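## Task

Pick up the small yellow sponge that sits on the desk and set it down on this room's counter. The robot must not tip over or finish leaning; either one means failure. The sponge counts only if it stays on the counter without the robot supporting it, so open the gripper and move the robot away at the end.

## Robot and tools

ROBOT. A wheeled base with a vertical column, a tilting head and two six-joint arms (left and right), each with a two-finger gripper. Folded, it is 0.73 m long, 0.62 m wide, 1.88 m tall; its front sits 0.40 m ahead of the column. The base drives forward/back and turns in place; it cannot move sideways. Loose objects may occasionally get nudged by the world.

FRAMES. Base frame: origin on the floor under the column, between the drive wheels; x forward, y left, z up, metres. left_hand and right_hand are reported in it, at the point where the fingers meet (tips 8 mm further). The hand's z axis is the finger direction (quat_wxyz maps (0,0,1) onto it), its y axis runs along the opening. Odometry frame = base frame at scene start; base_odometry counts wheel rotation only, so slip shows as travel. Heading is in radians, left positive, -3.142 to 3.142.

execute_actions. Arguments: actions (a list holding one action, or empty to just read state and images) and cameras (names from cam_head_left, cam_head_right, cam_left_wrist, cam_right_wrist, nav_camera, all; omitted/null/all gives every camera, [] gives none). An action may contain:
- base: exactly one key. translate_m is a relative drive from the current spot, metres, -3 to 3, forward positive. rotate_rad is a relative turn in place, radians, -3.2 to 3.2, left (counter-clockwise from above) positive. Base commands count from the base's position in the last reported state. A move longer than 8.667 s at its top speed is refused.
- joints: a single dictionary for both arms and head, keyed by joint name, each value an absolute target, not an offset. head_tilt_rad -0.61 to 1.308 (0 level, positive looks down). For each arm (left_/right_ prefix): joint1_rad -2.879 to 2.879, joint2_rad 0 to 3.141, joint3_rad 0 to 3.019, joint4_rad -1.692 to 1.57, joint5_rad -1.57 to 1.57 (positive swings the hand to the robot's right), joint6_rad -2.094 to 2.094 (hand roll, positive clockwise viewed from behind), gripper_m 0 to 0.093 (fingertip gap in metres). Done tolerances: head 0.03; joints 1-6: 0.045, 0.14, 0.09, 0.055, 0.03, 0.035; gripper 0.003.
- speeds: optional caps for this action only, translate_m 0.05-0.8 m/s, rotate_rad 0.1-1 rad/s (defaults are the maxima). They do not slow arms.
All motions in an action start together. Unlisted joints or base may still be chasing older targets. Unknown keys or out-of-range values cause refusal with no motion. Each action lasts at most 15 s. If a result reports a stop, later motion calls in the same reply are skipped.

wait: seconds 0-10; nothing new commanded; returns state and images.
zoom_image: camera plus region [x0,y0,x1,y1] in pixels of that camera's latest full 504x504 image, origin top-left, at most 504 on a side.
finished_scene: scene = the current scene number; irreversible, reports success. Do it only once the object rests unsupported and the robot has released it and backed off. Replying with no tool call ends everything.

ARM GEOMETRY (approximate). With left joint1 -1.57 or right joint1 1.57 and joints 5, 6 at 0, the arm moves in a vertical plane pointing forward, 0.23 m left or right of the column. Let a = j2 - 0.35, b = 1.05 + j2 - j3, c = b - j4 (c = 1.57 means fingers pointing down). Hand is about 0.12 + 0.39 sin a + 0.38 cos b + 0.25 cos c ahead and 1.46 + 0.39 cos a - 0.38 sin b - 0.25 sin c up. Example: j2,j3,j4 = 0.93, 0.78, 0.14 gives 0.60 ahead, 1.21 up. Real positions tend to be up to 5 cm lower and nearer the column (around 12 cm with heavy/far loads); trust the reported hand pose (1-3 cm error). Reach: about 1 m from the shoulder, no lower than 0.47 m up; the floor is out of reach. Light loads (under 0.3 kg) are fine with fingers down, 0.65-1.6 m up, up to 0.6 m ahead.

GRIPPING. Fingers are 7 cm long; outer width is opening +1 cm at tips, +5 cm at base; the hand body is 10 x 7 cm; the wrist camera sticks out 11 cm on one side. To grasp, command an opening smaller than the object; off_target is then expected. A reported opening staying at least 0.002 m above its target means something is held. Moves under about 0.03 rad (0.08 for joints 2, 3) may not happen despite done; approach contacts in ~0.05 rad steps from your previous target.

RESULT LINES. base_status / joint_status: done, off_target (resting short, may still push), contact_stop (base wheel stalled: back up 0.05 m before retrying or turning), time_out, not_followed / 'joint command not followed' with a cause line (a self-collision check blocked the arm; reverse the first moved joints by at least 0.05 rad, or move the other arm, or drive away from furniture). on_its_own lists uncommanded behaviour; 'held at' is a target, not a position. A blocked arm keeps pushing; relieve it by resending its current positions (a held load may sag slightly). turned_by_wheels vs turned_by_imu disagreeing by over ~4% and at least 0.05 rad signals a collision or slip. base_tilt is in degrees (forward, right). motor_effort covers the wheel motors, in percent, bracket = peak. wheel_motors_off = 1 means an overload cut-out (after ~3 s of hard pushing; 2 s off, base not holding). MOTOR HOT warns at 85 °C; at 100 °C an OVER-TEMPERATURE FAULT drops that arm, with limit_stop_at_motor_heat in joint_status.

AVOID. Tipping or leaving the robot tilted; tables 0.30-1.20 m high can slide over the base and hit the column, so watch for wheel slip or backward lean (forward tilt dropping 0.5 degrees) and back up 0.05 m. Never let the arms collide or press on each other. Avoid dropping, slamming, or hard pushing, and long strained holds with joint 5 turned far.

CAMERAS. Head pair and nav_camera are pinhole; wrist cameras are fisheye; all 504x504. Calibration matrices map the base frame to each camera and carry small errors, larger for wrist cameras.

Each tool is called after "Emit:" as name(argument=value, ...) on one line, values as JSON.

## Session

Emit:
execute_actions(actions=[{"joints":{"head_tilt_rad":0.5}}])

Scene clock: 0.77 s.
Joint torques (N m, as the arm reports them, + toward a larger angle): left_arm=[-1.42 -7.98 -0.35 -1.56 -0.01  0.05] | right_arm=[ 0.34 -6.21 -1.85 -1.25  0.11  0.02]
base_odometry: x=+0.000 y=+0.000 heading=+0.000 (m, m, rad; odometry frame)
turned_by_wheels: +0.000 (rad since the last result)
turned_by_imu: +0.000 (rad since the last result)
base_tilt: forward=-0.8 right=-0.6 (deg)
base_status: not commanded
joint_positions: head_tilt_rad=+0.518 left_joint1_rad=-1.575 left_joint2_rad=+0.879 left_joint3_rad=+0.404 left_joint4_rad=-0.944 left_joint5_rad=-0.034 left_joint6_rad=-0.041 left_gripper_m=+0.095 right_joint1_rad=+1.543 right_joint2_rad=+0.918 right_joint3_rad=+0.381 right_joint4_rad=-0.973 right_joint5_rad=+0.017 right_joint6_rad=-0.064 right_gripper_m=+0.094
joint_status: all done
wheel_motors_off: 0
motor_effort: left_wheel=+4(5) right_wheel=+4(5) (%)
left_hand: x=+0.1464 y=+0.2295 z=+1.2526 quat_wxyz=(+0.432, +0.009, -0.901, -0.023) (m; base frame)
right_hand: x=+0.1219 y=-0.2336 z=+1.2625 quat_wxyz=(+0.474, +0.020, -0.880, +0.000) (m; base frame)
pictures: cam_head_left, cam_head_right, cam_left_wrist, cam_right_wrist, nav_camera
camera_calibration (this result's frames):
cam_head_left: T_world_to_cam=[[-0.0868337, -0.996151, 0.0119225, 0.0466014], [-0.549953, 0.0379532, -0.834333, 1.31719], [0.830669, -0.079005, -0.551132, 0.728549], [0, 0, 0, 1]] pos_world=[0.123256, 0.0539895, 1.49995]
cam_head_right: T_world_to_cam=[[-0.0703857, -0.997482, 0.00872383, -0.0517963], [-0.53427, 0.0303117, -0.84477, 1.32608], [0.842378, -0.0641206, -0.535058, 0.699905], [0, 0, 0, 1]] pos_world=[0.115256, -0.0469833, 1.49518]
cam_left_wrist: T_world_to_cam=[[-0.00523301, -0.998127, -0.0609539, 0.308097], [-0.051677, -0.0606034, 0.996823, -1.22342], [-0.99865, 0.00836631, -0.0512631, 0.331932], [0, 0, 0, 1]] pos_world=[0.269873, 0.2306, 1.25532]
cam_right_wrist: T_world_to_cam=[[0.0269445, -0.999417, -0.0209692, -0.211368], [0.0633445, -0.0192276, 0.997806, -1.26949], [-0.997628, -0.0282137, 0.0627895, 0.158158], [0, 0, 0, 1]] pos_world=[0.243893, -0.231192, 1.25235]
Images, in order (width x height): cam_head_left 504x504, cam_head_right 504x504, cam_left_wrist 504x504, cam_right_wrist 504x504, nav_camera 504x504.

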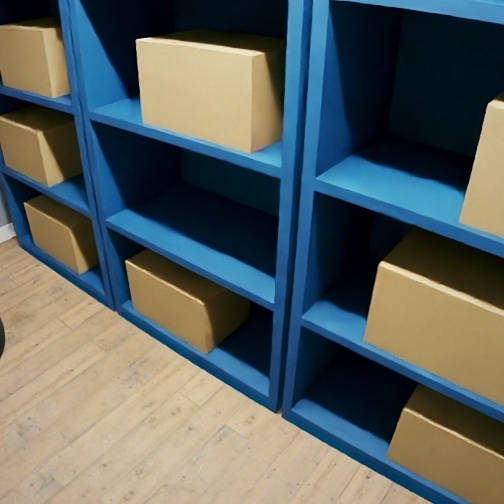

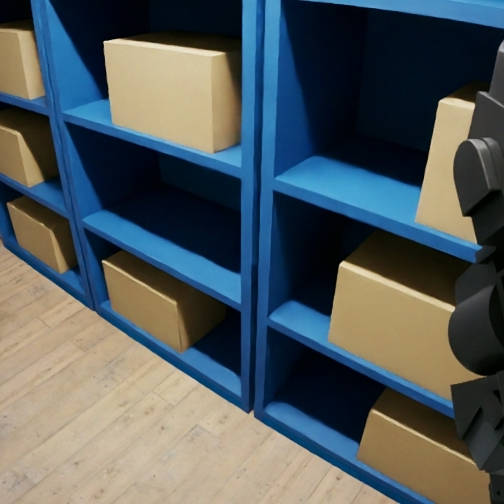

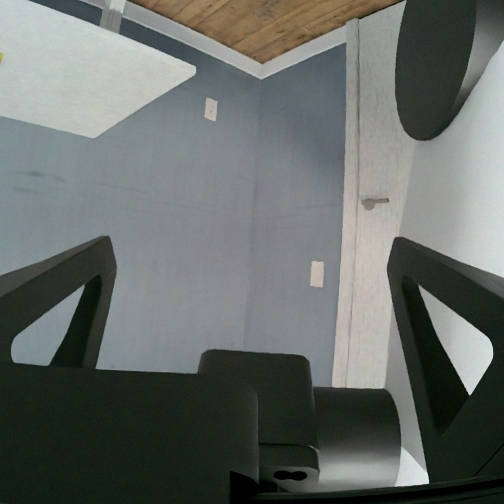

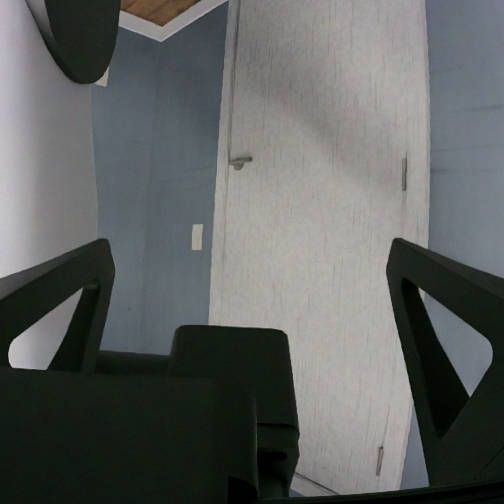

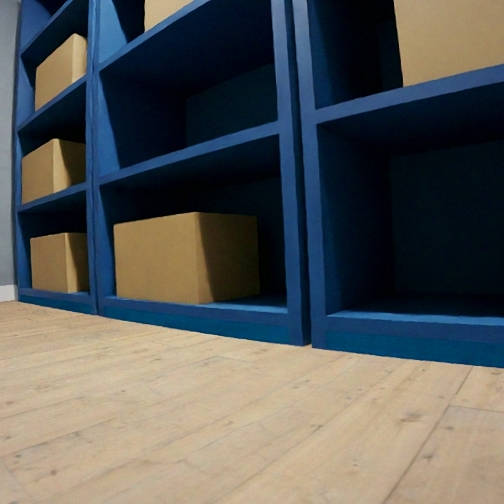

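Emit:
execute_actions(actions=[{"base":{"rotate_rad":2.3},"joints":{"head_tilt_rad":0.617,"left_joint2_rad":1.76,"left_joint3_rad":1.55,"left_joint4_rad":-0.31}}], cameras=["cam_head_left","cam_head_right","cam_right_wrist"])

Scene clock: 5.53 s.
Joint torques (N m, as the arm reports them, + toward a larger angle): left_arm=[ -1.37 -20.77   3.42   0.2   -0.01   0.08] | right_arm=[ 0.35 -6.15 -1.79 -1.3   0.11  0.02]
base_odometry: x=+0.000 y=+0.000 heading=+2.297 (m, m, rad; odometry frame)
turned_by_wheels: +2.297 (rad since the last result)
turned_by_imu: +2.269 (rad since the last result)
base_tilt: forward=-0.7 right=-0.6 (deg)
base_status: done
joint_positions: head_tilt_rad=+0.620 left_joint1_rad=-1.575 left_joint2_rad=+1.755 left_joint3_rad=+1.556 left_joint4_rad=-0.318 left_joint5_rad=-0.034 left_joint6_rad=-0.041 left_gripper_m=+0.095 right_joint1_rad=+1.543 right_joint2_rad=+0.918 right_joint3_rad=+0.381 right_joint4_rad=-0.973 right_joint5_rad=+0.017 right_joint6_rad=-0.064 right_gripper_m=+0.094
joint_status: all done
wheel_motors_off: 0
motor_effort: left_wheel=-11(50) right_wheel=+11(93) (%)
left_hand: x=+0.6268 y=+0.2277 z=+0.9105 quat_wxyz=(-0.003, +0.020, -1.000, -0.015) (m; base frame)
right_hand: x=+0.1219 y=-0.2336 z=+1.2625 quat_wxyz=(+0.474, +0.020, -0.880, +0.000) (m; base frame)
pictures: cam_head_left, cam_head_right, cam_right_wrist
camera_calibration (this result's frames):
cam_head_left: T_world_to_cam=[[-0.0851692, -0.996151, 0.020699, 0.0330024], [-0.63202, 0.0379532, -0.774022, 1.22841], [0.770258, -0.079005, -0.63282, 0.857368], [0, 0, 0, 1]] pos_world=[0.118798, 0.0539895, 1.4927]
cam_head_right: T_world_to_cam=[[-0.0691322, -0.997482, 0.0158427, -0.0628221], [-0.61748, 0.0303117, -0.786002, 1.23974], [0.783542, -0.0641206, -0.618021, 0.830609], [0, 0, 0, 1]] pos_world=[0.110355, -0.0469833, 1.48877]
cam_right_wrist: T_world_to_cam=[[0.0269445, -0.999417, -0.0209692, -0.211368], [0.0633445, -0.0192276, 0.997806, -1.26949], [-0.997628, -0.0282137, 0.0627895, 0.158158], [0, 0, 0, 1]] pos_world=[0.243893, -0.231192, 1.25235]
Images, in order (width x height): cam_head_left 504x504, cam_head_right 504x504, cam_right_wrist 504x504.

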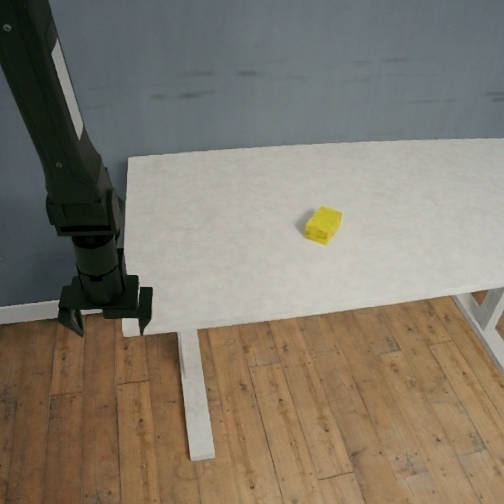

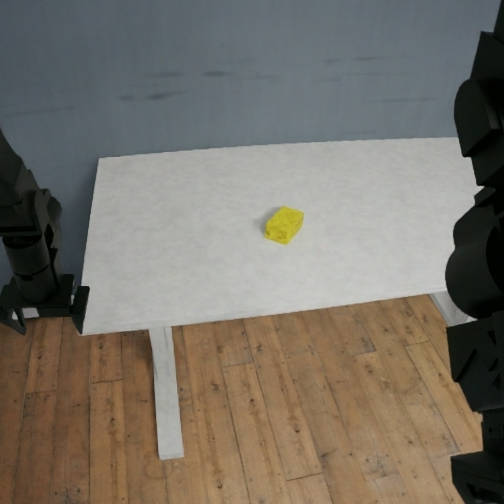

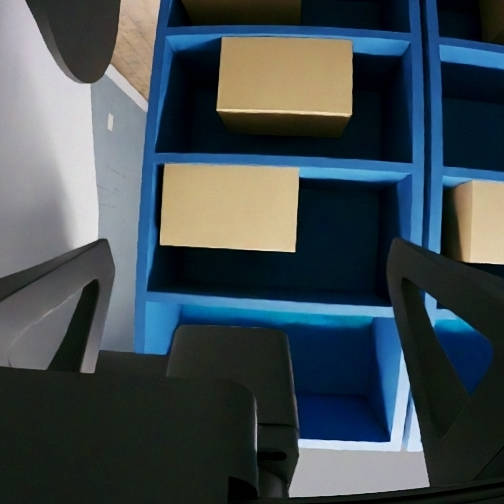

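Emit:
execute_actions(actions=[{"base":{"rotate_rad":-0.41},"joints":{"head_tilt_rad":0.9}}], cameras=[])

Emit:
execute_actions(actions=[{"base":{"translate_m":0.51}}], cameras=["cam_head_left","cam_head_right","cam_left_wrist"])

Scene clock: 8.53 s.
Joint torques (N m, as the arm reports them, + toward a larger angle): left_arm=[ -1.07 -21.02   3.43   0.16  -0.02   0.07] | right_arm=[ 0.43 -6.29 -1.77 -1.32  0.11  0.02]
base_odometry: x=+0.000 y=+0.000 heading=+1.888 (m, m, rad; odometry frame)
turned_by_wheels: -0.409 (rad since the last result)
turned_by_imu: -0.407 (rad since the last result)
base_tilt: forward=-0.7 right=-0.7 (deg)
base_status: done
joint_positions: head_tilt_rad=+0.901 left_joint1_rad=-1.575 left_joint2_rad=+1.755 left_joint3_rad=+1.556 left_joint4_rad=-0.318 left_joint5_rad=-0.034 left_joint6_rad=-0.041 left_gripper_m=+0.095 right_joint1_rad=+1.543 right_joint2_rad=+0.918 right_joint3_rad=+0.381 right_joint4_rad=-0.973 right_joint5_rad=+0.017 right_joint6_rad=-0.064 right_gripper_m=+0.094
joint_status: all done
wheel_motors_off: 0
motor_effort: left_wheel=+7(34) right_wheel=-5(32) (%)
left_hand: x=+0.6268 y=+0.2274 z=+0.9105 quat_wxyz=(-0.003, +0.019, -1.000, -0.015) (m; base frame)
right_hand: x=+0.1219 y=-0.2336 z=+1.2625 quat_wxyz=(+0.474, +0.020, -0.880, +0.000) (m; base frame)
pictures: none
No camera images: the call's "cameras" was empty. Leave "cameras" out to get every camera's image.

Scene clock: 11.03 s.
Joint torques (N m, as the arm reports them, + toward a larger angle): left_arm=[ -1.76 -20.92   3.87   0.24  -0.02   0.07] | right_arm=[ 0.36 -6.25 -2.01 -1.25  0.12  0.01]
base_odometry: x=-0.159 y=+0.484 heading=+1.889 (m, m, rad; odometry frame)
turned_by_wheels: +0.001 (rad since the last result)
turned_by_imu: +0.001 (rad since the last result)
base_tilt: forward=-0.8 right=-0.7 (deg)
base_status: done
joint_positions: head_tilt_rad=+0.902 left_joint1_rad=-1.575 left_joint2_rad=+1.755 left_joint3_rad=+1.550 left_joint4_rad=-0.318 left_joint5_rad=-0.034 left_joint6_rad=-0.041 left_gripper_m=+0.095 right_joint1_rad=+1.543 right_joint2_rad=+0.918 right_joint3_rad=+0.383 right_joint4_rad=-0.973 right_joint5_rad=+0.017 right_joint6_rad=-0.064 right_gripper_m=+0.094
joint_status: not commanded
wheel_motors_off: 0
motor_effort: left_wheel=+2(100) right_wheel=-2(80) (%)
left_hand: x=+0.6236 y=+0.2274 z=+0.9098 quat_wxyz=(-0.001, +0.019, -1.000, -0.015) (m; base frame)
right_hand: x=+0.1229 y=-0.2336 z=+1.2621 quat_wxyz=(+0.473, +0.020, -0.881, +0.000) (m; base frame)
pictures: cam_head_left, cam_head_right, cam_left_wrist
camera_calibration (this result's frames):
cam_head_left: T_world_to_cam=[[-0.0760747, -0.996151, 0.0435302, -0.00261241], [-0.822061, 0.0379532, -0.568133, 0.920846], [0.564294, -0.079005, -0.821785, 1.15867], [0, 0, 0, 1]] pos_world=[0.102962, 0.0539895, 1.47546]
cam_head_right: T_world_to_cam=[[-0.0620163, -0.997482, 0.0344126, -0.0917755], [-0.811419, 0.0303117, -0.583678, 0.937858], [0.581165, -0.0641206, -0.811256, 1.13831], [0, 0, 0, 1]] pos_world=[0.0937588, -0.0469833, 1.47403]
cam_left_wrist: T_world_to_cam=[[0.0466969, -0.998136, -0.0392985, 0.235498], [-0.810317, -0.0608569, 0.582823, -0.0074213], [-0.584128, 0.00462821, -0.811648, 1.22512], [0, 0, 0, 1]] pos_world=[0.698615, 0.228938, 1.00794]
Images, in order (width x height): cam_head_left 504x504, cam_head_right 504x504, cam_left_wrist 504x504.

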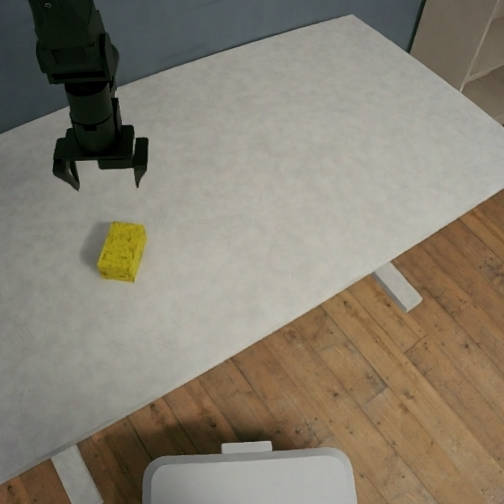

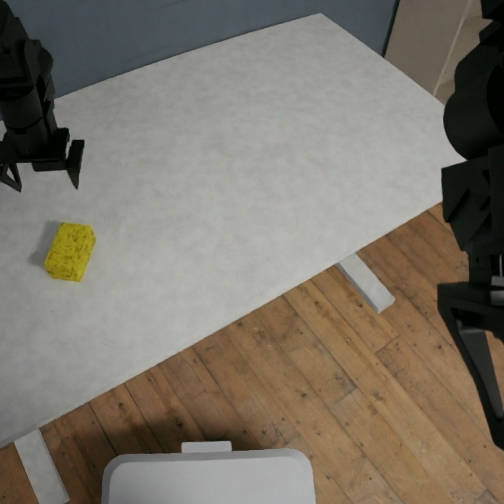

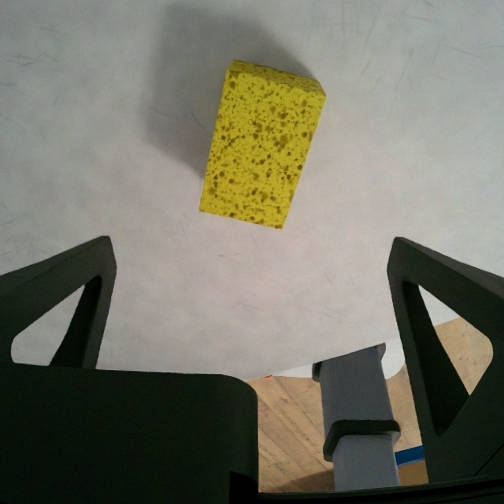

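Emit:
execute_actions(actions=[{"joints":{"left_joint2_rad":2.08,"left_joint3_rad":1.85,"left_joint6_rad":0.2}}], cameras=["cam_left_wrist","cam_head_left"])

Scene clock: 12.90 s.
Joint torques (N m, as the arm reports them, + toward a larger angle): left_arm=[ -1.44 -21.74   4.46   0.16  -0.01   0.19] | right_arm=[ 0.36 -6.23 -1.96 -1.3   0.11  0.02]
base_odometry: x=-0.159 y=+0.484 heading=+1.889 (m, m, rad; odometry frame)
turned_by_wheels: +0.000 (rad since the last result)
turned_by_imu: -0.001 (rad since the last result)
base_tilt: forward=-0.7 right=-0.6 (deg)
base_status: not commanded
joint_positions: head_tilt_rad=+0.902 left_joint1_rad=-1.575 left_joint2_rad=+2.089 left_joint3_rad=+1.834 left_joint4_rad=-0.318 left_joint5_rad=-0.034 left_joint6_rad=+0.187 left_gripper_m=+0.095 right_joint1_rad=+1.543 right_joint2_rad=+0.918 right_joint3_rad=+0.383 right_joint4_rad=-0.973 right_joint5_rad=+0.017 right_joint6_rad=-0.064 right_gripper_m=+0.094
joint_status: all done
wheel_motors_off: 0
motor_effort: left_wheel=+3(3) right_wheel=-3(3) (%)
left_hand: x=+0.5919 y=+0.2270 z=+0.7765 quat_wxyz=(+0.026, -0.095, -0.995, -0.013) (m; base frame)
right_hand: x=+0.1229 y=-0.2336 z=+1.2621 quat_wxyz=(+0.473, +0.020, -0.881, +0.000) (m; base frame)
pictures: cam_head_left, cam_left_wrist
camera_calibration (this result's frames):
cam_head_left: T_world_to_cam=[[-0.0760747, -0.996151, 0.0435302, -0.00261241], [-0.822061, 0.0379532, -0.568133, 0.920846], [0.564294, -0.079005, -0.821785, 1.15867], [0, 0, 0, 1]] pos_world=[0.102962, 0.0539895, 1.47546]
cam_left_wrist: T_world_to_cam=[[-0.182335, -0.98278, -0.0299537, 0.35615], [-0.768145, 0.123365, 0.628279, -0.0575136], [-0.613765, 0.137566, -0.777411, 1.05923], [0, 0, 0, 1]] pos_world=[0.670881, 0.211398, 0.870262]
Images, in order (width x height): cam_head_left 504x504, cam_left_wrist 504x504.

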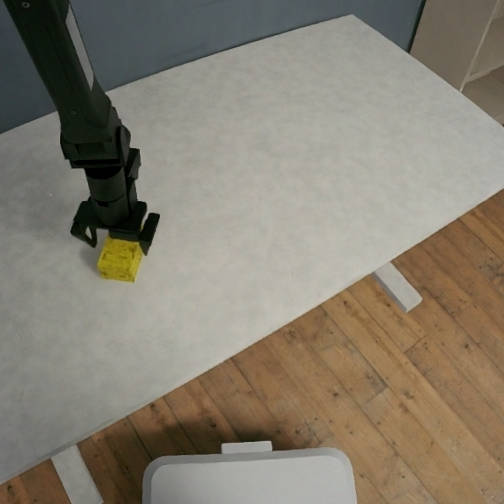

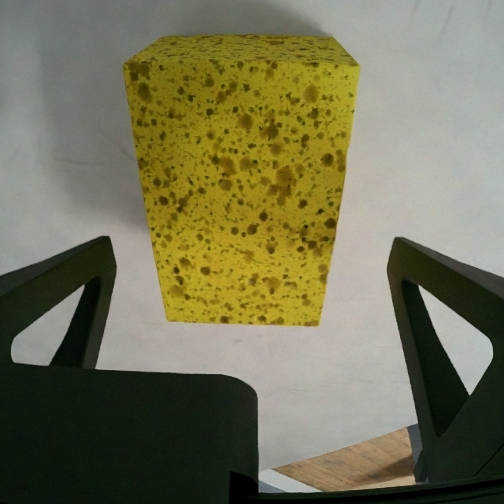

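Emit:
execute_actions(actions=[{"joints":{"left_joint2_rad":2.19,"left_joint3_rad":1.99}}], cameras=["cam_left_wrist"])

Emit:
execute_actions(actions=[{"joints":{"left_gripper_m":0.04}}], cameras=[])

Emit:
execute_actions(actions=[{"joints":{"left_joint2_rad":1.2,"left_joint3_rad":0.95,"head_tilt_rad":0.5}}], cameras=["cam_left_wrist"])

Emit:
execute_actions(actions=[{"base":{"translate_m":-0.45}}], cameras=[])

Emit:
execute_actions(actions=[{"base":{"rotate_rad":2.3}}], cameras=["cam_head_left","cam_head_right","nav_camera"])

Scene clock: 14.87 s.
Joint torques (N m, as the arm reports them, + toward a larger angle): left_arm=[ -1.28 -20.08   4.85   0.25   0.     0.2 ] | right_arm=[ 0.36 -6.21 -2.   -1.3   0.11  0.01]
base_odometry: x=-0.159 y=+0.484 heading=+1.889 (m, m, rad; odometry frame)
turned_by_wheels: +0.000 (rad since the last result)
turned_by_imu: -0.001 (rad since the last result)
base_tilt: forward=-0.8 right=-0.7 (deg)
base_status: not commanded
joint_positions: head_tilt_rad=+0.902 left_joint1_rad=-1.575 left_joint2_rad=+2.182 left_joint3_rad=+1.977 left_joint4_rad=-0.318 left_joint5_rad=-0.034 left_joint6_rad=+0.187 left_gripper_m=+0.095 right_joint1_rad=+1.543 right_joint2_rad=+0.918 right_joint3_rad=+0.383 right_joint4_rad=-0.973 right_joint5_rad=+0.017 right_joint6_rad=-0.064 right_gripper_m=+0.094
joint_status: all done
wheel_motors_off: 0
motor_effort: left_wheel=+3(3) right_wheel=-3(3) (%)
left_hand: x=+0.6149 y=+0.2268 z=+0.7467 quat_wxyz=(+0.001, -0.095, -0.995, -0.015) (m; base frame)
right_hand: x=+0.1229 y=-0.2336 z=+1.2621 quat_wxyz=(+0.473, +0.020, -0.881, +0.000) (m; base frame)
pictures: cam_left_wrist
camera_calibration (this result's frames):
cam_left_wrist: T_world_to_cam=[[-0.180423, -0.982816, -0.038987, 0.364872], [-0.798816, 0.123287, 0.588807, 0.0272509], [-0.573882, 0.137377, -0.807333, 1.04802], [0, 0, 0, 1]] pos_world=[0.689039, 0.211268, 0.844281]
Images, in order (width x height): cam_left_wrist 504x504.

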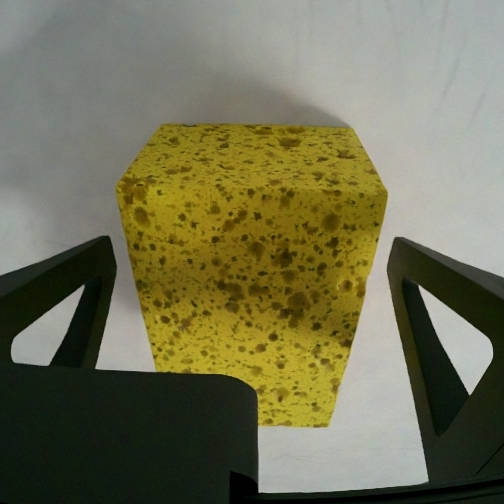

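Scene clock: 15.47 s.
Joint torques (N m, as the arm reports them, + toward a larger angle): left_arm=[ -1.62 -20.41   4.84   0.16  -0.01   0.18] | right_arm=[ 0.35 -6.2  -1.96 -1.33  0.11  0.02]
base_odometry: x=-0.159 y=+0.484 heading=+1.889 (m, m, rad; odometry frame)
turned_by_wheels: +0.000 (rad since the last result)
turned_by_imu: +0.000 (rad since the last result)
base_tilt: forward=-0.7 right=-0.6 (deg)
base_status: not commanded
joint_positions: head_tilt_rad=+0.902 left_joint1_rad=-1.575 left_joint2_rad=+2.182 left_joint3_rad=+1.977 left_joint4_rad=-0.318 left_joint5_rad=-0.034 left_joint6_rad=+0.187 left_gripper_m=+0.059 right_joint1_rad=+1.543 right_joint2_rad=+0.918 right_joint3_rad=+0.383 right_joint4_rad=-0.973 right_joint5_rad=+0.017 right_joint6_rad=-0.064 right_gripper_m=+0.094
joint_status: left_gripper_m off_target (ended at +0.059, target +0.040)
wheel_motors_off: 0
motor_effort: left_wheel=+3(3) right_wheel=-3(3) (%)
left_hand: x=+0.6149 y=+0.2268 z=+0.7467 quat_wxyz=(+0.001, -0.095, -0.995, -0.015) (m; base frame)
right_hand: x=+0.1229 y=-0.2336 z=+1.2621 quat_wxyz=(+0.473, +0.020, -0.881, +0.000) (m; base frame)
pictures: none
No camera images: the call's "cameras" was empty. Leave "cameras" out to get every camera's image.

Scene clock: 17.03 s.
Joint torques (N m, as the arm reports them, + toward a larger angle): left_arm=[ -1.29 -16.37   4.22   0.13   0.     0.17] | right_arm=[ 0.34 -6.34 -2.02 -1.3   0.11  0.02]
base_odometry: x=-0.159 y=+0.484 heading=+1.889 (m, m, rad; odometry frame)
turned_by_wheels: +0.000 (rad since the last result)
turned_by_imu: -0.001 (rad since the last result)
base_tilt: forward=-0.8 right=-0.7 (deg)
base_status: not commanded
joint_positions: head_tilt_rad=+0.518 left_joint1_rad=-1.575 left_joint2_rad=+1.197 left_joint3_rad=+0.937 left_joint4_rad=-0.318 left_joint5_rad=-0.034 left_joint6_rad=+0.187 left_gripper_m=+0.059 right_joint1_rad=+1.543 right_joint2_rad=+0.918 right_joint3_rad=+0.383 right_joint4_rad=-0.973 right_joint5_rad=+0.017 right_joint6_rad=-0.064 right_gripper_m=+0.094
joint_status: all done
wheel_motors_off: 0
motor_effort: left_wheel=+3(3) right_wheel=-3(3) (%)
left_hand: x=+0.4994 y=+0.2283 z=+1.0957 quat_wxyz=(+0.028, -0.095, -0.995, -0.013) (m; base frame)
right_hand: x=+0.1229 y=-0.2336 z=+1.2621 quat_wxyz=(+0.473, +0.020, -0.881, +0.000) (m; base frame)
pictures: cam_left_wrist
camera_calibration (this result's frames):
cam_left_wrist: T_world_to_cam=[[-0.182487, -0.982777, -0.029128, 0.349315], [-0.765258, 0.123371, 0.63179, -0.334545], [-0.617315, 0.137584, -0.774592, 1.24905], [0, 0, 0, 1]] pos_world=[0.578788, 0.212724, 1.18904]
Images, in order (width x height): cam_left_wrist 504x504.

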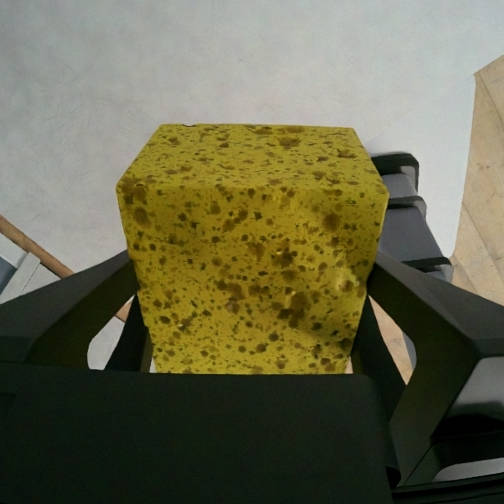

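Scene clock: 19.47 s.
Joint torques (N m, as the arm reports them, + toward a larger angle): left_arm=[ -1.29 -16.28   3.96   0.13   0.     0.18] | right_arm=[ 0.37 -5.78 -1.62 -1.32  0.11  0.01]
base_odometry: x=-0.018 y=+0.057 heading=+1.893 (m, m, rad; odometry frame)
turned_by_wheels: +0.004 (rad since the last result)
turned_by_imu: +0.003 (rad since the last result)
base_tilt: forward=-0.7 right=-0.6 (deg)
base_status: done
joint_positions: head_tilt_rad=+0.518 left_joint1_rad=-1.575 left_joint2_rad=+1.199 left_joint3_rad=+0.940 left_joint4_rad=-0.318 left_joint5_rad=-0.034 left_joint6_rad=+0.187 left_gripper_m=+0.059 right_joint1_rad=+1.543 right_joint2_rad=+0.917 right_joint3_rad=+0.379 right_joint4_rad=-0.973 right_joint5_rad=+0.017 right_joint6_rad=-0.064 right_gripper_m=+0.094
joint_status: not commanded
wheel_motors_off: 0
motor_effort: left_wheel=+2(81) right_wheel=-1(56) (%)
left_hand: x=+0.5006 y=+0.2281 z=+1.0952 quat_wxyz=(+0.028, -0.095, -0.995, -0.013) (m; base frame)
right_hand: x=+0.1213 y=-0.2336 z=+1.2629 quat_wxyz=(+0.474, +0.020, -0.880, +0.000) (m; base frame)
pictures: none
No camera images: the call's "cameras" was empty. Leave "cameras" out to get every camera's image.

Scene clock: 23.50 s.
Joint torques (N m, as the arm reports them, + toward a larger angle): left_arm=[ -1.19 -16.18   3.94   0.07  -0.01   0.16] | right_arm=[ 0.4  -6.09 -1.63 -1.32  0.11  0.01]
base_odometry: x=-0.018 y=+0.057 heading=-2.093 (m, m, rad; odometry frame)
turned_by_wheels: +2.298 (rad since the last result)
turned_by_imu: +2.271 (rad since the last result)
base_tilt: forward=-0.7 right=-0.6 (deg)
base_status: done
joint_positions: head_tilt_rad=+0.518 left_joint1_rad=-1.575 left_joint2_rad=+1.199 left_joint3_rad=+0.940 left_joint4_rad=-0.318 left_joint5_rad=-0.034 left_joint6_rad=+0.187 left_gripper_m=+0.059 right_joint1_rad=+1.543 right_joint2_rad=+0.917 right_joint3_rad=+0.379 right_joint4_rad=-0.973 right_joint5_rad=+0.017 right_joint6_rad=-0.064 right_gripper_m=+0.094
joint_status: not commanded
wheel_motors_off: 0
motor_effort: left_wheel=-11(60) right_wheel=+11(94) (%)
left_hand: x=+0.5006 y=+0.2281 z=+1.0952 quat_wxyz=(+0.028, -0.095, -0.995, -0.013) (m; base frame)
right_hand: x=+0.1213 y=-0.2336 z=+1.2629 quat_wxyz=(+0.474, +0.020, -0.880, +0.000) (m; base frame)
pictures: cam_head_left, cam_head_right, nav_camera
camera_calibration (this result's frames):
cam_head_left: T_world_to_cam=[[-0.0868412, -0.996151, 0.0118678, 0.046686], [-0.549428, 0.0379532, -0.834679, 1.3177], [0.831016, -0.079005, -0.550609, 0.727726], [0, 0, 0, 1]] pos_world=[0.123281, 0.0539895, 1.49999]
cam_head_right: T_world_to_cam=[[-0.0703912, -0.997482, 0.00867951, -0.0517278], [-0.533738, 0.0303117, -0.845106, 1.32657], [0.842715, -0.0641206, -0.534528, 0.699071], [0, 0, 0, 1]] pos_world=[0.115284, -0.0469833, 1.49522]
Images, in order (width x height): cam_head_left 504x504, cam_head_right 504x504, nav_camera 504x504.

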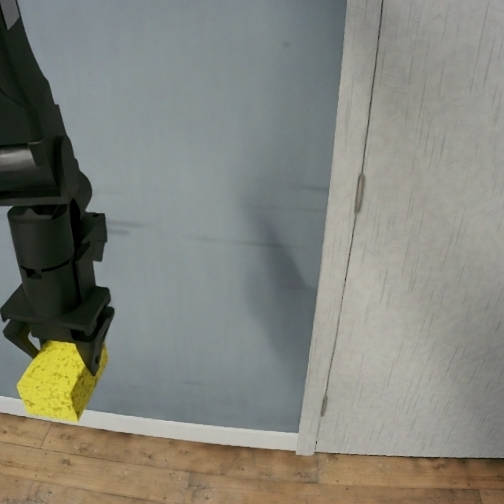

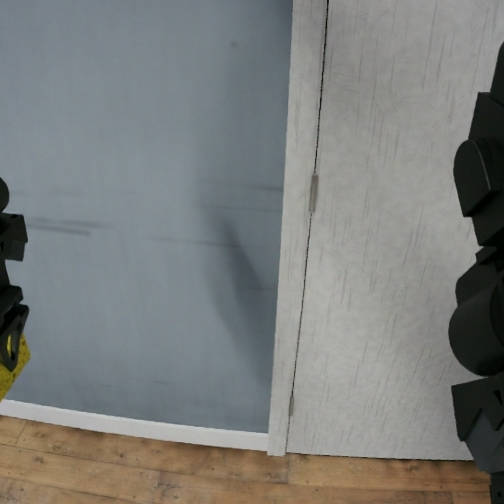

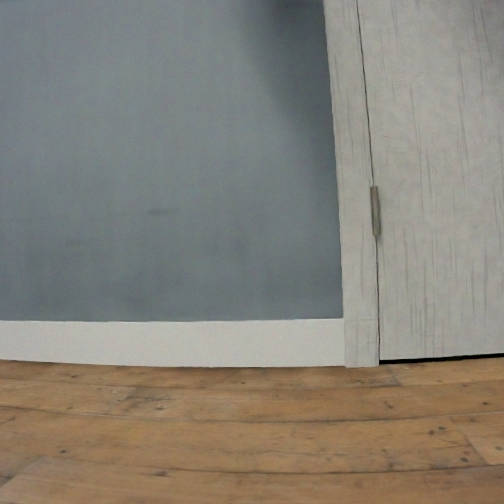

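Emit:
execute_actions(actions=[{"base":{"translate_m":0.42},"joints":{"head_tilt_rad":0.7}}], cameras=[])

Emit:
execute_actions(actions=[{"base":{"rotate_rad":1.4}}], cameras=["cam_head_left","cam_head_right","nav_camera"])

Scene clock: 26.53 s.
Joint torques (N m, as the arm reports them, + toward a larger angle): left_arm=[ -1.41 -15.94   3.7    0.11   0.     0.17] | right_arm=[ 0.34 -5.96 -1.86 -1.32  0.11  0.02]
base_odometry: x=-0.228 y=-0.307 heading=-2.092 (m, m, rad; odometry frame)
turned_by_wheels: +0.001 (rad since the last result)
turned_by_imu: +0.000 (rad since the last result)
base_tilt: forward=-0.7 right=-0.6 (deg)
base_status: done
joint_positions: head_tilt_rad=+0.703 left_joint1_rad=-1.575 left_joint2_rad=+1.198 left_joint3_rad=+0.946 left_joint4_rad=-0.318 left_joint5_rad=-0.034 left_joint6_rad=+0.187 left_gripper_m=+0.059 right_joint1_rad=+1.543 right_joint2_rad=+0.918 right_joint3_rad=+0.383 right_joint4_rad=-0.973 right_joint5_rad=+0.017 right_joint6_rad=-0.064 right_gripper_m=+0.094
joint_status: all done
wheel_motors_off: 0
motor_effort: left_wheel=+1(89) right_wheel=-1(85) (%)
left_hand: x=+0.5046 y=+0.2281 z=+1.0961 quat_wxyz=(+0.024, -0.095, -0.995, -0.013) (m; base frame)
right_hand: x=+0.1231 y=-0.2336 z=+1.2621 quat_wxyz=(+0.473, +0.020, -0.881, +0.000) (m; base frame)
pictures: none
No camera images: the call's "cameras" was empty. Leave "cameras" out to get every camera's image.

Scene clock: 29.67 s.
Joint torques (N m, as the arm reports them, + toward a larger angle): left_arm=[ -1.44 -16.44   3.59   0.14   0.     0.2 ] | right_arm=[ 0.3  -6.14 -1.93 -1.3   0.11  0.02]
base_odometry: x=-0.228 y=-0.307 heading=-0.694 (m, m, rad; odometry frame)
turned_by_wheels: +1.398 (rad since the last result)
turned_by_imu: +1.378 (rad since the last result)
base_tilt: forward=-0.7 right=-0.7 (deg)
base_status: done
joint_positions: head_tilt_rad=+0.703 left_joint1_rad=-1.575 left_joint2_rad=+1.198 left_joint3_rad=+0.946 left_joint4_rad=-0.318 left_joint5_rad=-0.034 left_joint6_rad=+0.187 left_gripper_m=+0.059 right_joint1_rad=+1.543 right_joint2_rad=+0.918 right_joint3_rad=+0.383 right_joint4_rad=-0.973 right_joint5_rad=+0.017 right_joint6_rad=-0.064 right_gripper_m=+0.094
joint_status: not commanded
wheel_motors_off: 0
motor_effort: left_wheel=-11(90) right_wheel=+12(74) (%)
left_hand: x=+0.5046 y=+0.2281 z=+1.0961 quat_wxyz=(+0.024, -0.095, -0.995, -0.013) (m; base frame)
right_hand: x=+0.1231 y=-0.2336 z=+1.2621 quat_wxyz=(+0.473, +0.020, -0.881, +0.000) (m; base frame)
pictures: cam_head_left, cam_head_right, nav_camera
camera_calibration (this result's frames):
cam_head_left: T_world_to_cam=[[-0.0831625, -0.996151, 0.0276812, 0.0221495], [-0.693949, 0.0379532, -0.719023, 1.14681], [0.715205, -0.079005, -0.694435, 0.955008], [0, 0, 0, 1]] pos_world=[0.114645, 0.0539895, 1.48716]
cam_head_right: T_world_to_cam=[[-0.0675827, -0.997482, 0.0215135, -0.0716326], [-0.680452, 0.0303117, -0.732165, 1.15998], [0.729669, -0.0641206, -0.680787, 0.929963], [0, 0, 0, 1]] pos_world=[0.105904, -0.0469833, 1.48395]
Images, in order (width x height): cam_head_left 504x504, cam_head_right 504x504, nav_camera 504x504.

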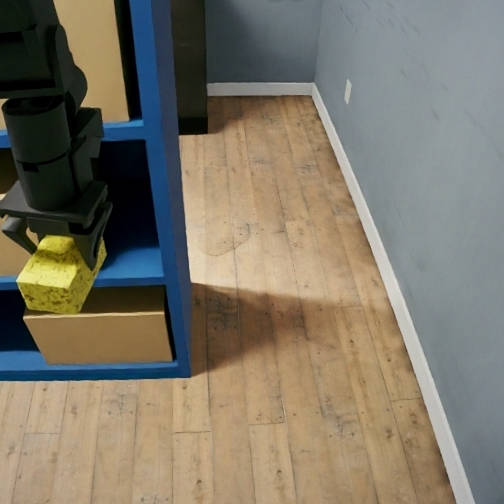

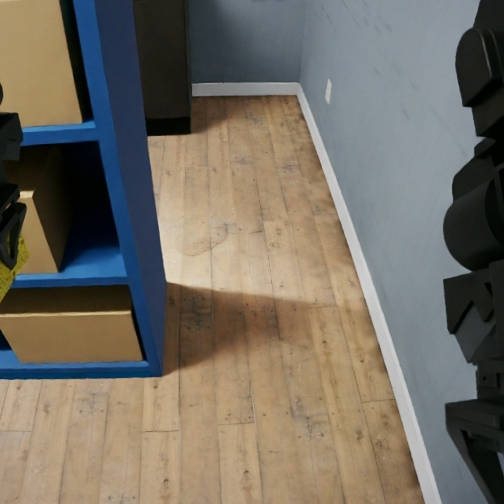

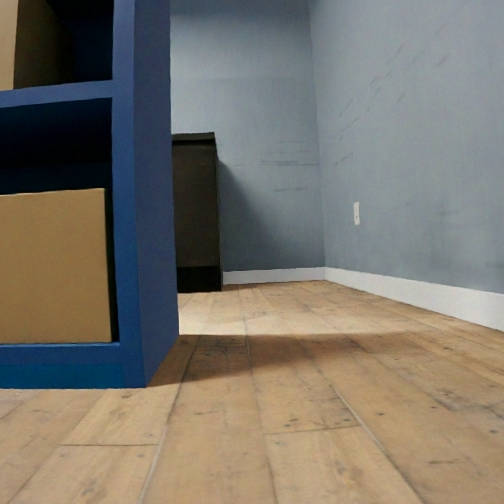

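Emit:
execute_actions(actions=[{"base":{"rotate_rad":-0.31}}], cameras=[])

Emit:
execute_actions(actions=[{"base":{"translate_m":0.67}}], cameras=[])

Emit:
execute_actions(actions=[{"base":{"rotate_rad":0.28},"joints":{"head_tilt_rad":0.8}}], cameras=["cam_head_left","cam_head_right","nav_camera"])

Scene clock: 32.90 s.
Joint torques (N m, as the arm reports them, + toward a larger angle): left_arm=[ -1.49 -16.09   3.58   0.12  -0.01   0.16] | right_arm=[ 0.28 -6.19 -1.94 -1.32  0.11  0.01]
base_odometry: x=-0.228 y=-0.307 heading=-1.002 (m, m, rad; odometry frame)
turned_by_wheels: -0.308 (rad since the last result)
turned_by_imu: -0.307 (rad since the last result)
base_tilt: forward=-0.7 right=-0.6 (deg)
base_status: done
joint_positions: head_tilt_rad=+0.703 left_joint1_rad=-1.575 left_joint2_rad=+1.198 left_joint3_rad=+0.946 left_joint4_rad=-0.318 left_joint5_rad=-0.034 left_joint6_rad=+0.187 left_gripper_m=+0.059 right_joint1_rad=+1.543 right_joint2_rad=+0.918 right_joint3_rad=+0.383 right_joint4_rad=-0.973 right_joint5_rad=+0.017 right_joint6_rad=-0.064 right_gripper_m=+0.094
joint_status: not commanded
wheel_motors_off: 0
motor_effort: left_wheel=+10(33) right_wheel=-10(32) (%)
left_hand: x=+0.5046 y=+0.2281 z=+1.0961 quat_wxyz=(+0.024, -0.095, -0.995, -0.013) (m; base frame)
right_hand: x=+0.1231 y=-0.2336 z=+1.2621 quat_wxyz=(+0.473, +0.020, -0.881, +0.000) (m; base frame)
pictures: none
No camera images: the call's "cameras" was empty. Leave "cameras" out to get every camera's image.

Scene clock: 35.67 s.
Joint torques (N m, as the arm reports them, + toward a larger angle): left_arm=[ -1.51 -16.4    3.49   0.07  -0.01   0.17] | right_arm=[ 0.4  -6.1  -2.11 -1.31  0.11  0.02]
base_odometry: x=+0.134 y=-0.871 heading=-1.001 (m, m, rad; odometry frame)
turned_by_wheels: +0.001 (rad since the last result)
turned_by_imu: +0.000 (rad since the last result)
base_tilt: forward=-0.8 right=-0.6 (deg)
base_status: done
joint_positions: head_tilt_rad=+0.703 left_joint1_rad=-1.575 left_joint2_rad=+1.198 left_joint3_rad=+0.949 left_joint4_rad=-0.318 left_joint5_rad=-0.034 left_joint6_rad=+0.187 left_gripper_m=+0.059 right_joint1_rad=+1.543 right_joint2_rad=+0.917 right_joint3_rad=+0.384 right_joint4_rad=-0.973 right_joint5_rad=+0.017 right_joint6_rad=-0.064 right_gripper_m=+0.094
joint_status: not commanded
wheel_motors_off: 0
motor_effort: left_wheel=+1(100) right_wheel=-2(82) (%)
left_hand: x=+0.5061 y=+0.2281 z=+1.0964 quat_wxyz=(+0.023, -0.095, -0.995, -0.013) (m; base frame)
right_hand: x=+0.1236 y=-0.2336 z=+1.2619 quat_wxyz=(+0.472, +0.020, -0.881, +0.000) (m; base frame)
pictures: none
No camera images: the call's "cameras" was empty. Leave "cameras" out to get every camera's image.

Scene clock: 37.50 s.
Joint torques (N m, as the arm reports them, + toward a larger angle): left_arm=[ -1.34 -16.32   3.32   0.16   0.01   0.19] | right_arm=[ 0.35 -6.17 -2.04 -1.3   0.11  0.02]
base_odometry: x=+0.134 y=-0.872 heading=-0.724 (m, m, rad; odometry frame)
turned_by_wheels: +0.277 (rad since the last result)
turned_by_imu: +0.271 (rad since the last result)
base_tilt: forward=-0.7 right=-0.7 (deg)
base_status: done
joint_positions: head_tilt_rad=+0.802 left_joint1_rad=-1.575 left_joint2_rad=+1.198 left_joint3_rad=+0.949 left_joint4_rad=-0.318 left_joint5_rad=-0.034 left_joint6_rad=+0.187 left_gripper_m=+0.059 right_joint1_rad=+1.543 right_joint2_rad=+0.917 right_joint3_rad=+0.384 right_joint4_rad=-0.973 right_joint5_rad=+0.017 right_joint6_rad=-0.064 right_gripper_m=+0.094
joint_status: all done
wheel_motors_off: 0
motor_effort: left_wheel=-3(90) right_wheel=+4(58) (%)
left_hand: x=+0.5061 y=+0.2281 z=+1.0964 quat_wxyz=(+0.023, -0.095, -0.995, -0.013) (m; base frame)
right_hand: x=+0.1236 y=-0.2336 z=+1.2619 quat_wxyz=(+0.472, +0.020, -0.881, +0.000) (m; base frame)
pictures: cam_head_left, cam_head_right, nav_camera
camera_calibration (this result's frames):
cam_head_left: T_world_to_cam=[[-0.0800351, -0.996151, 0.0357299, 0.00959812], [-0.761332, 0.0379532, -0.64725, 1.03965], [0.643403, -0.079005, -0.76144, 1.06179], [0, 0, 0, 1]] pos_world=[0.109132, 0.0539895, 1.48106]
cam_head_right: T_world_to_cam=[[-0.0651378, -0.997482, 0.0280591, -0.0818351], [-0.749194, 0.0303117, -0.661657, 1.05483], [0.65914, -0.0641206, -0.749282, 1.03897], [0, 0, 0, 1]] pos_world=[0.100117, -0.0469833, 1.47872]
Images, in order (width x height): cam_head_left 504x504, cam_head_right 504x504, nav_camera 504x504.

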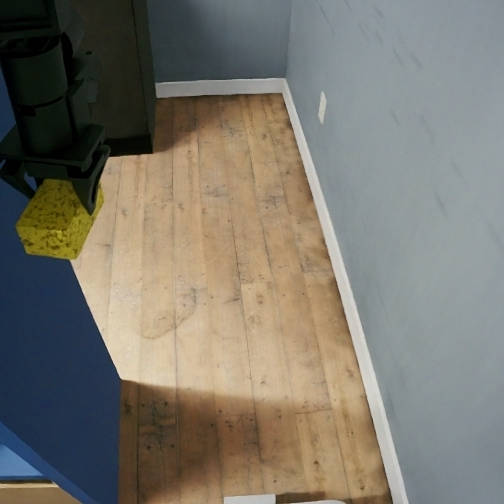

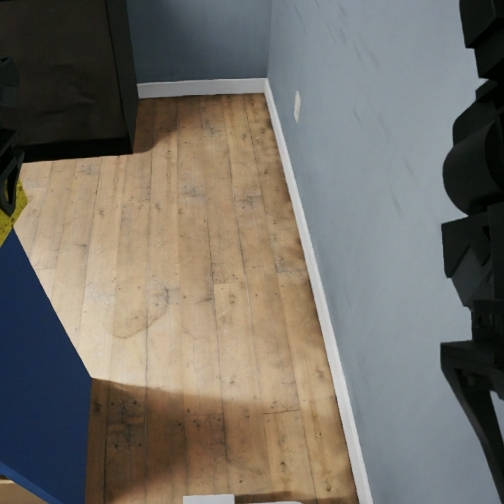

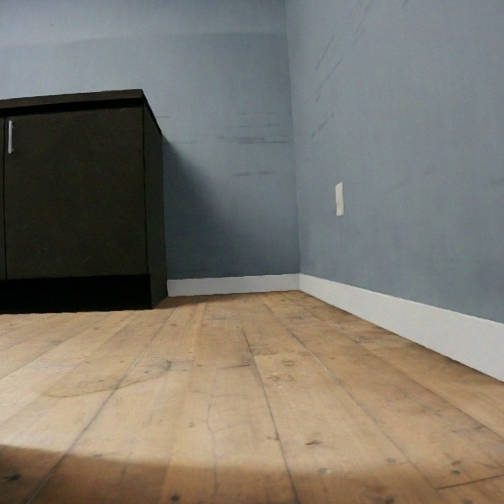

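Emit:
execute_actions(actions=[{"base":{"rotate_rad":0.055}}], cameras=[])

Emit:
execute_actions(actions=[{"base":{"translate_m":1.2}}], cameras=[])

Emit:
execute_actions(actions=[{"base":{"rotate_rad":0.3},"joints":{"left_joint2_rad":1.5,"left_joint3_rad":1.87,"left_joint4_rad":-0.88,"head_tilt_rad":0.715}}], cameras=["cam_head_left","cam_head_right","nav_camera"])

Scene clock: 40.80 s.
Joint torques (N m, as the arm reports them, + toward a larger angle): left_arm=[ -1.43 -16.24   3.52   0.13   0.     0.18] | right_arm=[ 0.36 -6.18 -1.95 -1.32  0.12  0.01]
base_odometry: x=+0.134 y=-0.872 heading=-0.672 (m, m, rad; odometry frame)
turned_by_wheels: +0.052 (rad since the last result)
turned_by_imu: +0.050 (rad since the last result)
base_tilt: forward=-0.7 right=-0.7 (deg)
base_status: done
joint_positions: head_tilt_rad=+0.802 left_joint1_rad=-1.575 left_joint2_rad=+1.198 left_joint3_rad=+0.949 left_joint4_rad=-0.318 left_joint5_rad=-0.034 left_joint6_rad=+0.187 left_gripper_m=+0.059 right_joint1_rad=+1.543 right_joint2_rad=+0.917 right_joint3_rad=+0.384 right_joint4_rad=-0.973 right_joint5_rad=+0.017 right_joint6_rad=-0.064 right_gripper_m=+0.094
joint_status: not commanded
wheel_motors_off: 0
motor_effort: left_wheel=-7(69) right_wheel=+10(27) (%)
left_hand: x=+0.5061 y=+0.2281 z=+1.0964 quat_wxyz=(+0.023, -0.095, -0.995, -0.013) (m; base frame)
right_hand: x=+0.1236 y=-0.2336 z=+1.2619 quat_wxyz=(+0.472, +0.020, -0.881, +0.000) (m; base frame)
pictures: none
No camera images: the call's "cameras" was empty. Leave "cameras" out to get every camera's image.

Scene clock: 44.33 s.
Joint torques (N m, as the arm reports them, + toward a larger angle): left_arm=[ -1.37 -16.54   3.46   0.07  -0.01   0.18] | right_arm=[ 0.38 -6.26 -1.82 -1.3   0.11  0.01]
base_odometry: x=+1.074 y=-1.619 heading=-0.671 (m, m, rad; odometry frame)
turned_by_wheels: +0.001 (rad since the last result)
turned_by_imu: +0.000 (rad since the last result)
base_tilt: forward=-0.8 right=-0.6 (deg)
base_status: done
joint_positions: head_tilt_rad=+0.803 left_joint1_rad=-1.575 left_joint2_rad=+1.199 left_joint3_rad=+0.949 left_joint4_rad=-0.318 left_joint5_rad=-0.034 left_joint6_rad=+0.187 left_gripper_m=+0.059 right_joint1_rad=+1.543 right_joint2_rad=+0.917 right_joint3_rad=+0.381 right_joint4_rad=-0.973 right_joint5_rad=+0.017 right_joint6_rad=-0.064 right_gripper_m=+0.094
joint_status: not commanded
wheel_motors_off: 0
motor_effort: left_wheel=+1(89) right_wheel=-2(75) (%)
left_hand: x=+0.5058 y=+0.2281 z=+1.0961 quat_wxyz=(+0.024, -0.095, -0.995, -0.013) (m; base frame)
right_hand: x=+0.1224 y=-0.2336 z=+1.2624 quat_wxyz=(+0.473, +0.020, -0.881, +0.000) (m; base frame)
pictures: none
No camera images: the call's "cameras" was empty. Leave "cameras" out to get every camera's image.

Scene clock: 46.30 s.
Joint torques (N m, as the arm reports them, + toward a larger angle): left_arm=[ -1.12 -23.87   9.56  -0.65   0.     0.18] | right_arm=[ 0.3  -6.11 -1.79 -1.29  0.11  0.02]
base_odometry: x=+1.074 y=-1.619 heading=-0.374 (m, m, rad; odometry frame)
turned_by_wheels: +0.297 (rad since the last result)
turned_by_imu: +0.288 (rad since the last result)
base_tilt: forward=-0.8 right=-0.6 (deg)
base_status: done
joint_positions: head_tilt_rad=+0.732 left_joint1_rad=-1.575 left_joint2_rad=+1.486 left_joint3_rad=+1.855 left_joint4_rad=-0.863 left_joint5_rad=-0.034 left_joint6_rad=+0.187 left_gripper_m=+0.059 right_joint1_rad=+1.543 right_joint2_rad=+0.917 right_joint3_rad=+0.381 right_joint4_rad=-0.973 right_joint5_rad=+0.017 right_joint6_rad=-0.064 right_gripper_m=+0.094
joint_status: all done
wheel_motors_off: 0
motor_effort: left_wheel=-5(91) right_wheel=+6(76) (%)
left_hand: x=+0.7782 y=+0.2276 z=+1.1317 quat_wxyz=(-0.013, -0.094, -0.995, -0.017) (m; base frame)
right_hand: x=+0.1224 y=-0.2336 z=+1.2624 quat_wxyz=(+0.473, +0.020, -0.881, +0.000) (m; base frame)
pictures: cam_head_left, cam_head_right, nav_camera
camera_calibration (this result's frames):
cam_head_left: T_world_to_cam=[[-0.0823429, -0.996151, 0.0300315, 0.018489], [-0.714087, 0.0379532, -0.699027, 1.11703], [0.695197, -0.079005, -0.714464, 0.986853], [0, 0, 0, 1]] pos_world=[0.113118, 0.0539895, 1.48535]
cam_head_right: T_world_to_cam=[[-0.0669446, -0.997482, 0.0234239, -0.0746065], [-0.700968, 0.0303117, -0.712548, 1.1308], [0.710043, -0.0641206, -0.701232, 0.96243], [0, 0, 0, 1]] pos_world=[0.10429, -0.0469833, 1.48238]
Images, in order (width x height): cam_head_left 504x504, cam_head_right 504x504, nav_camera 504x504.

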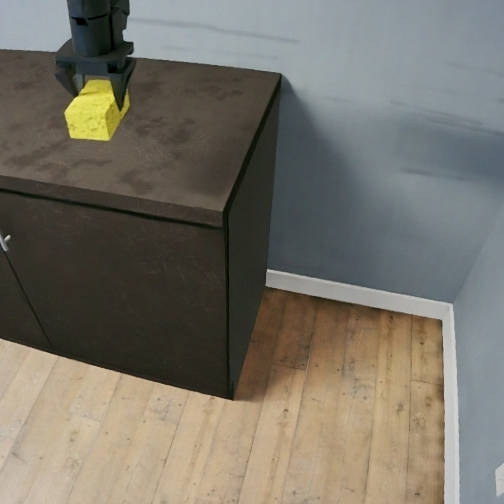

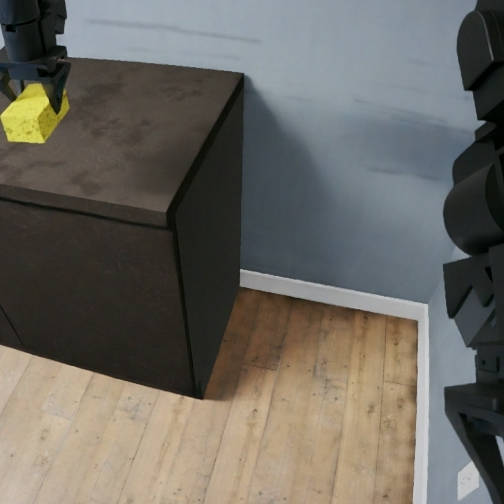

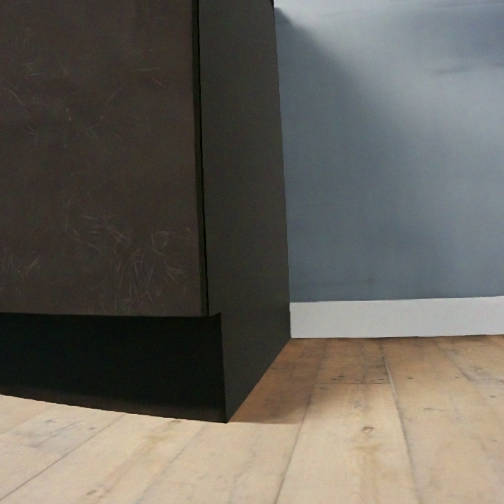

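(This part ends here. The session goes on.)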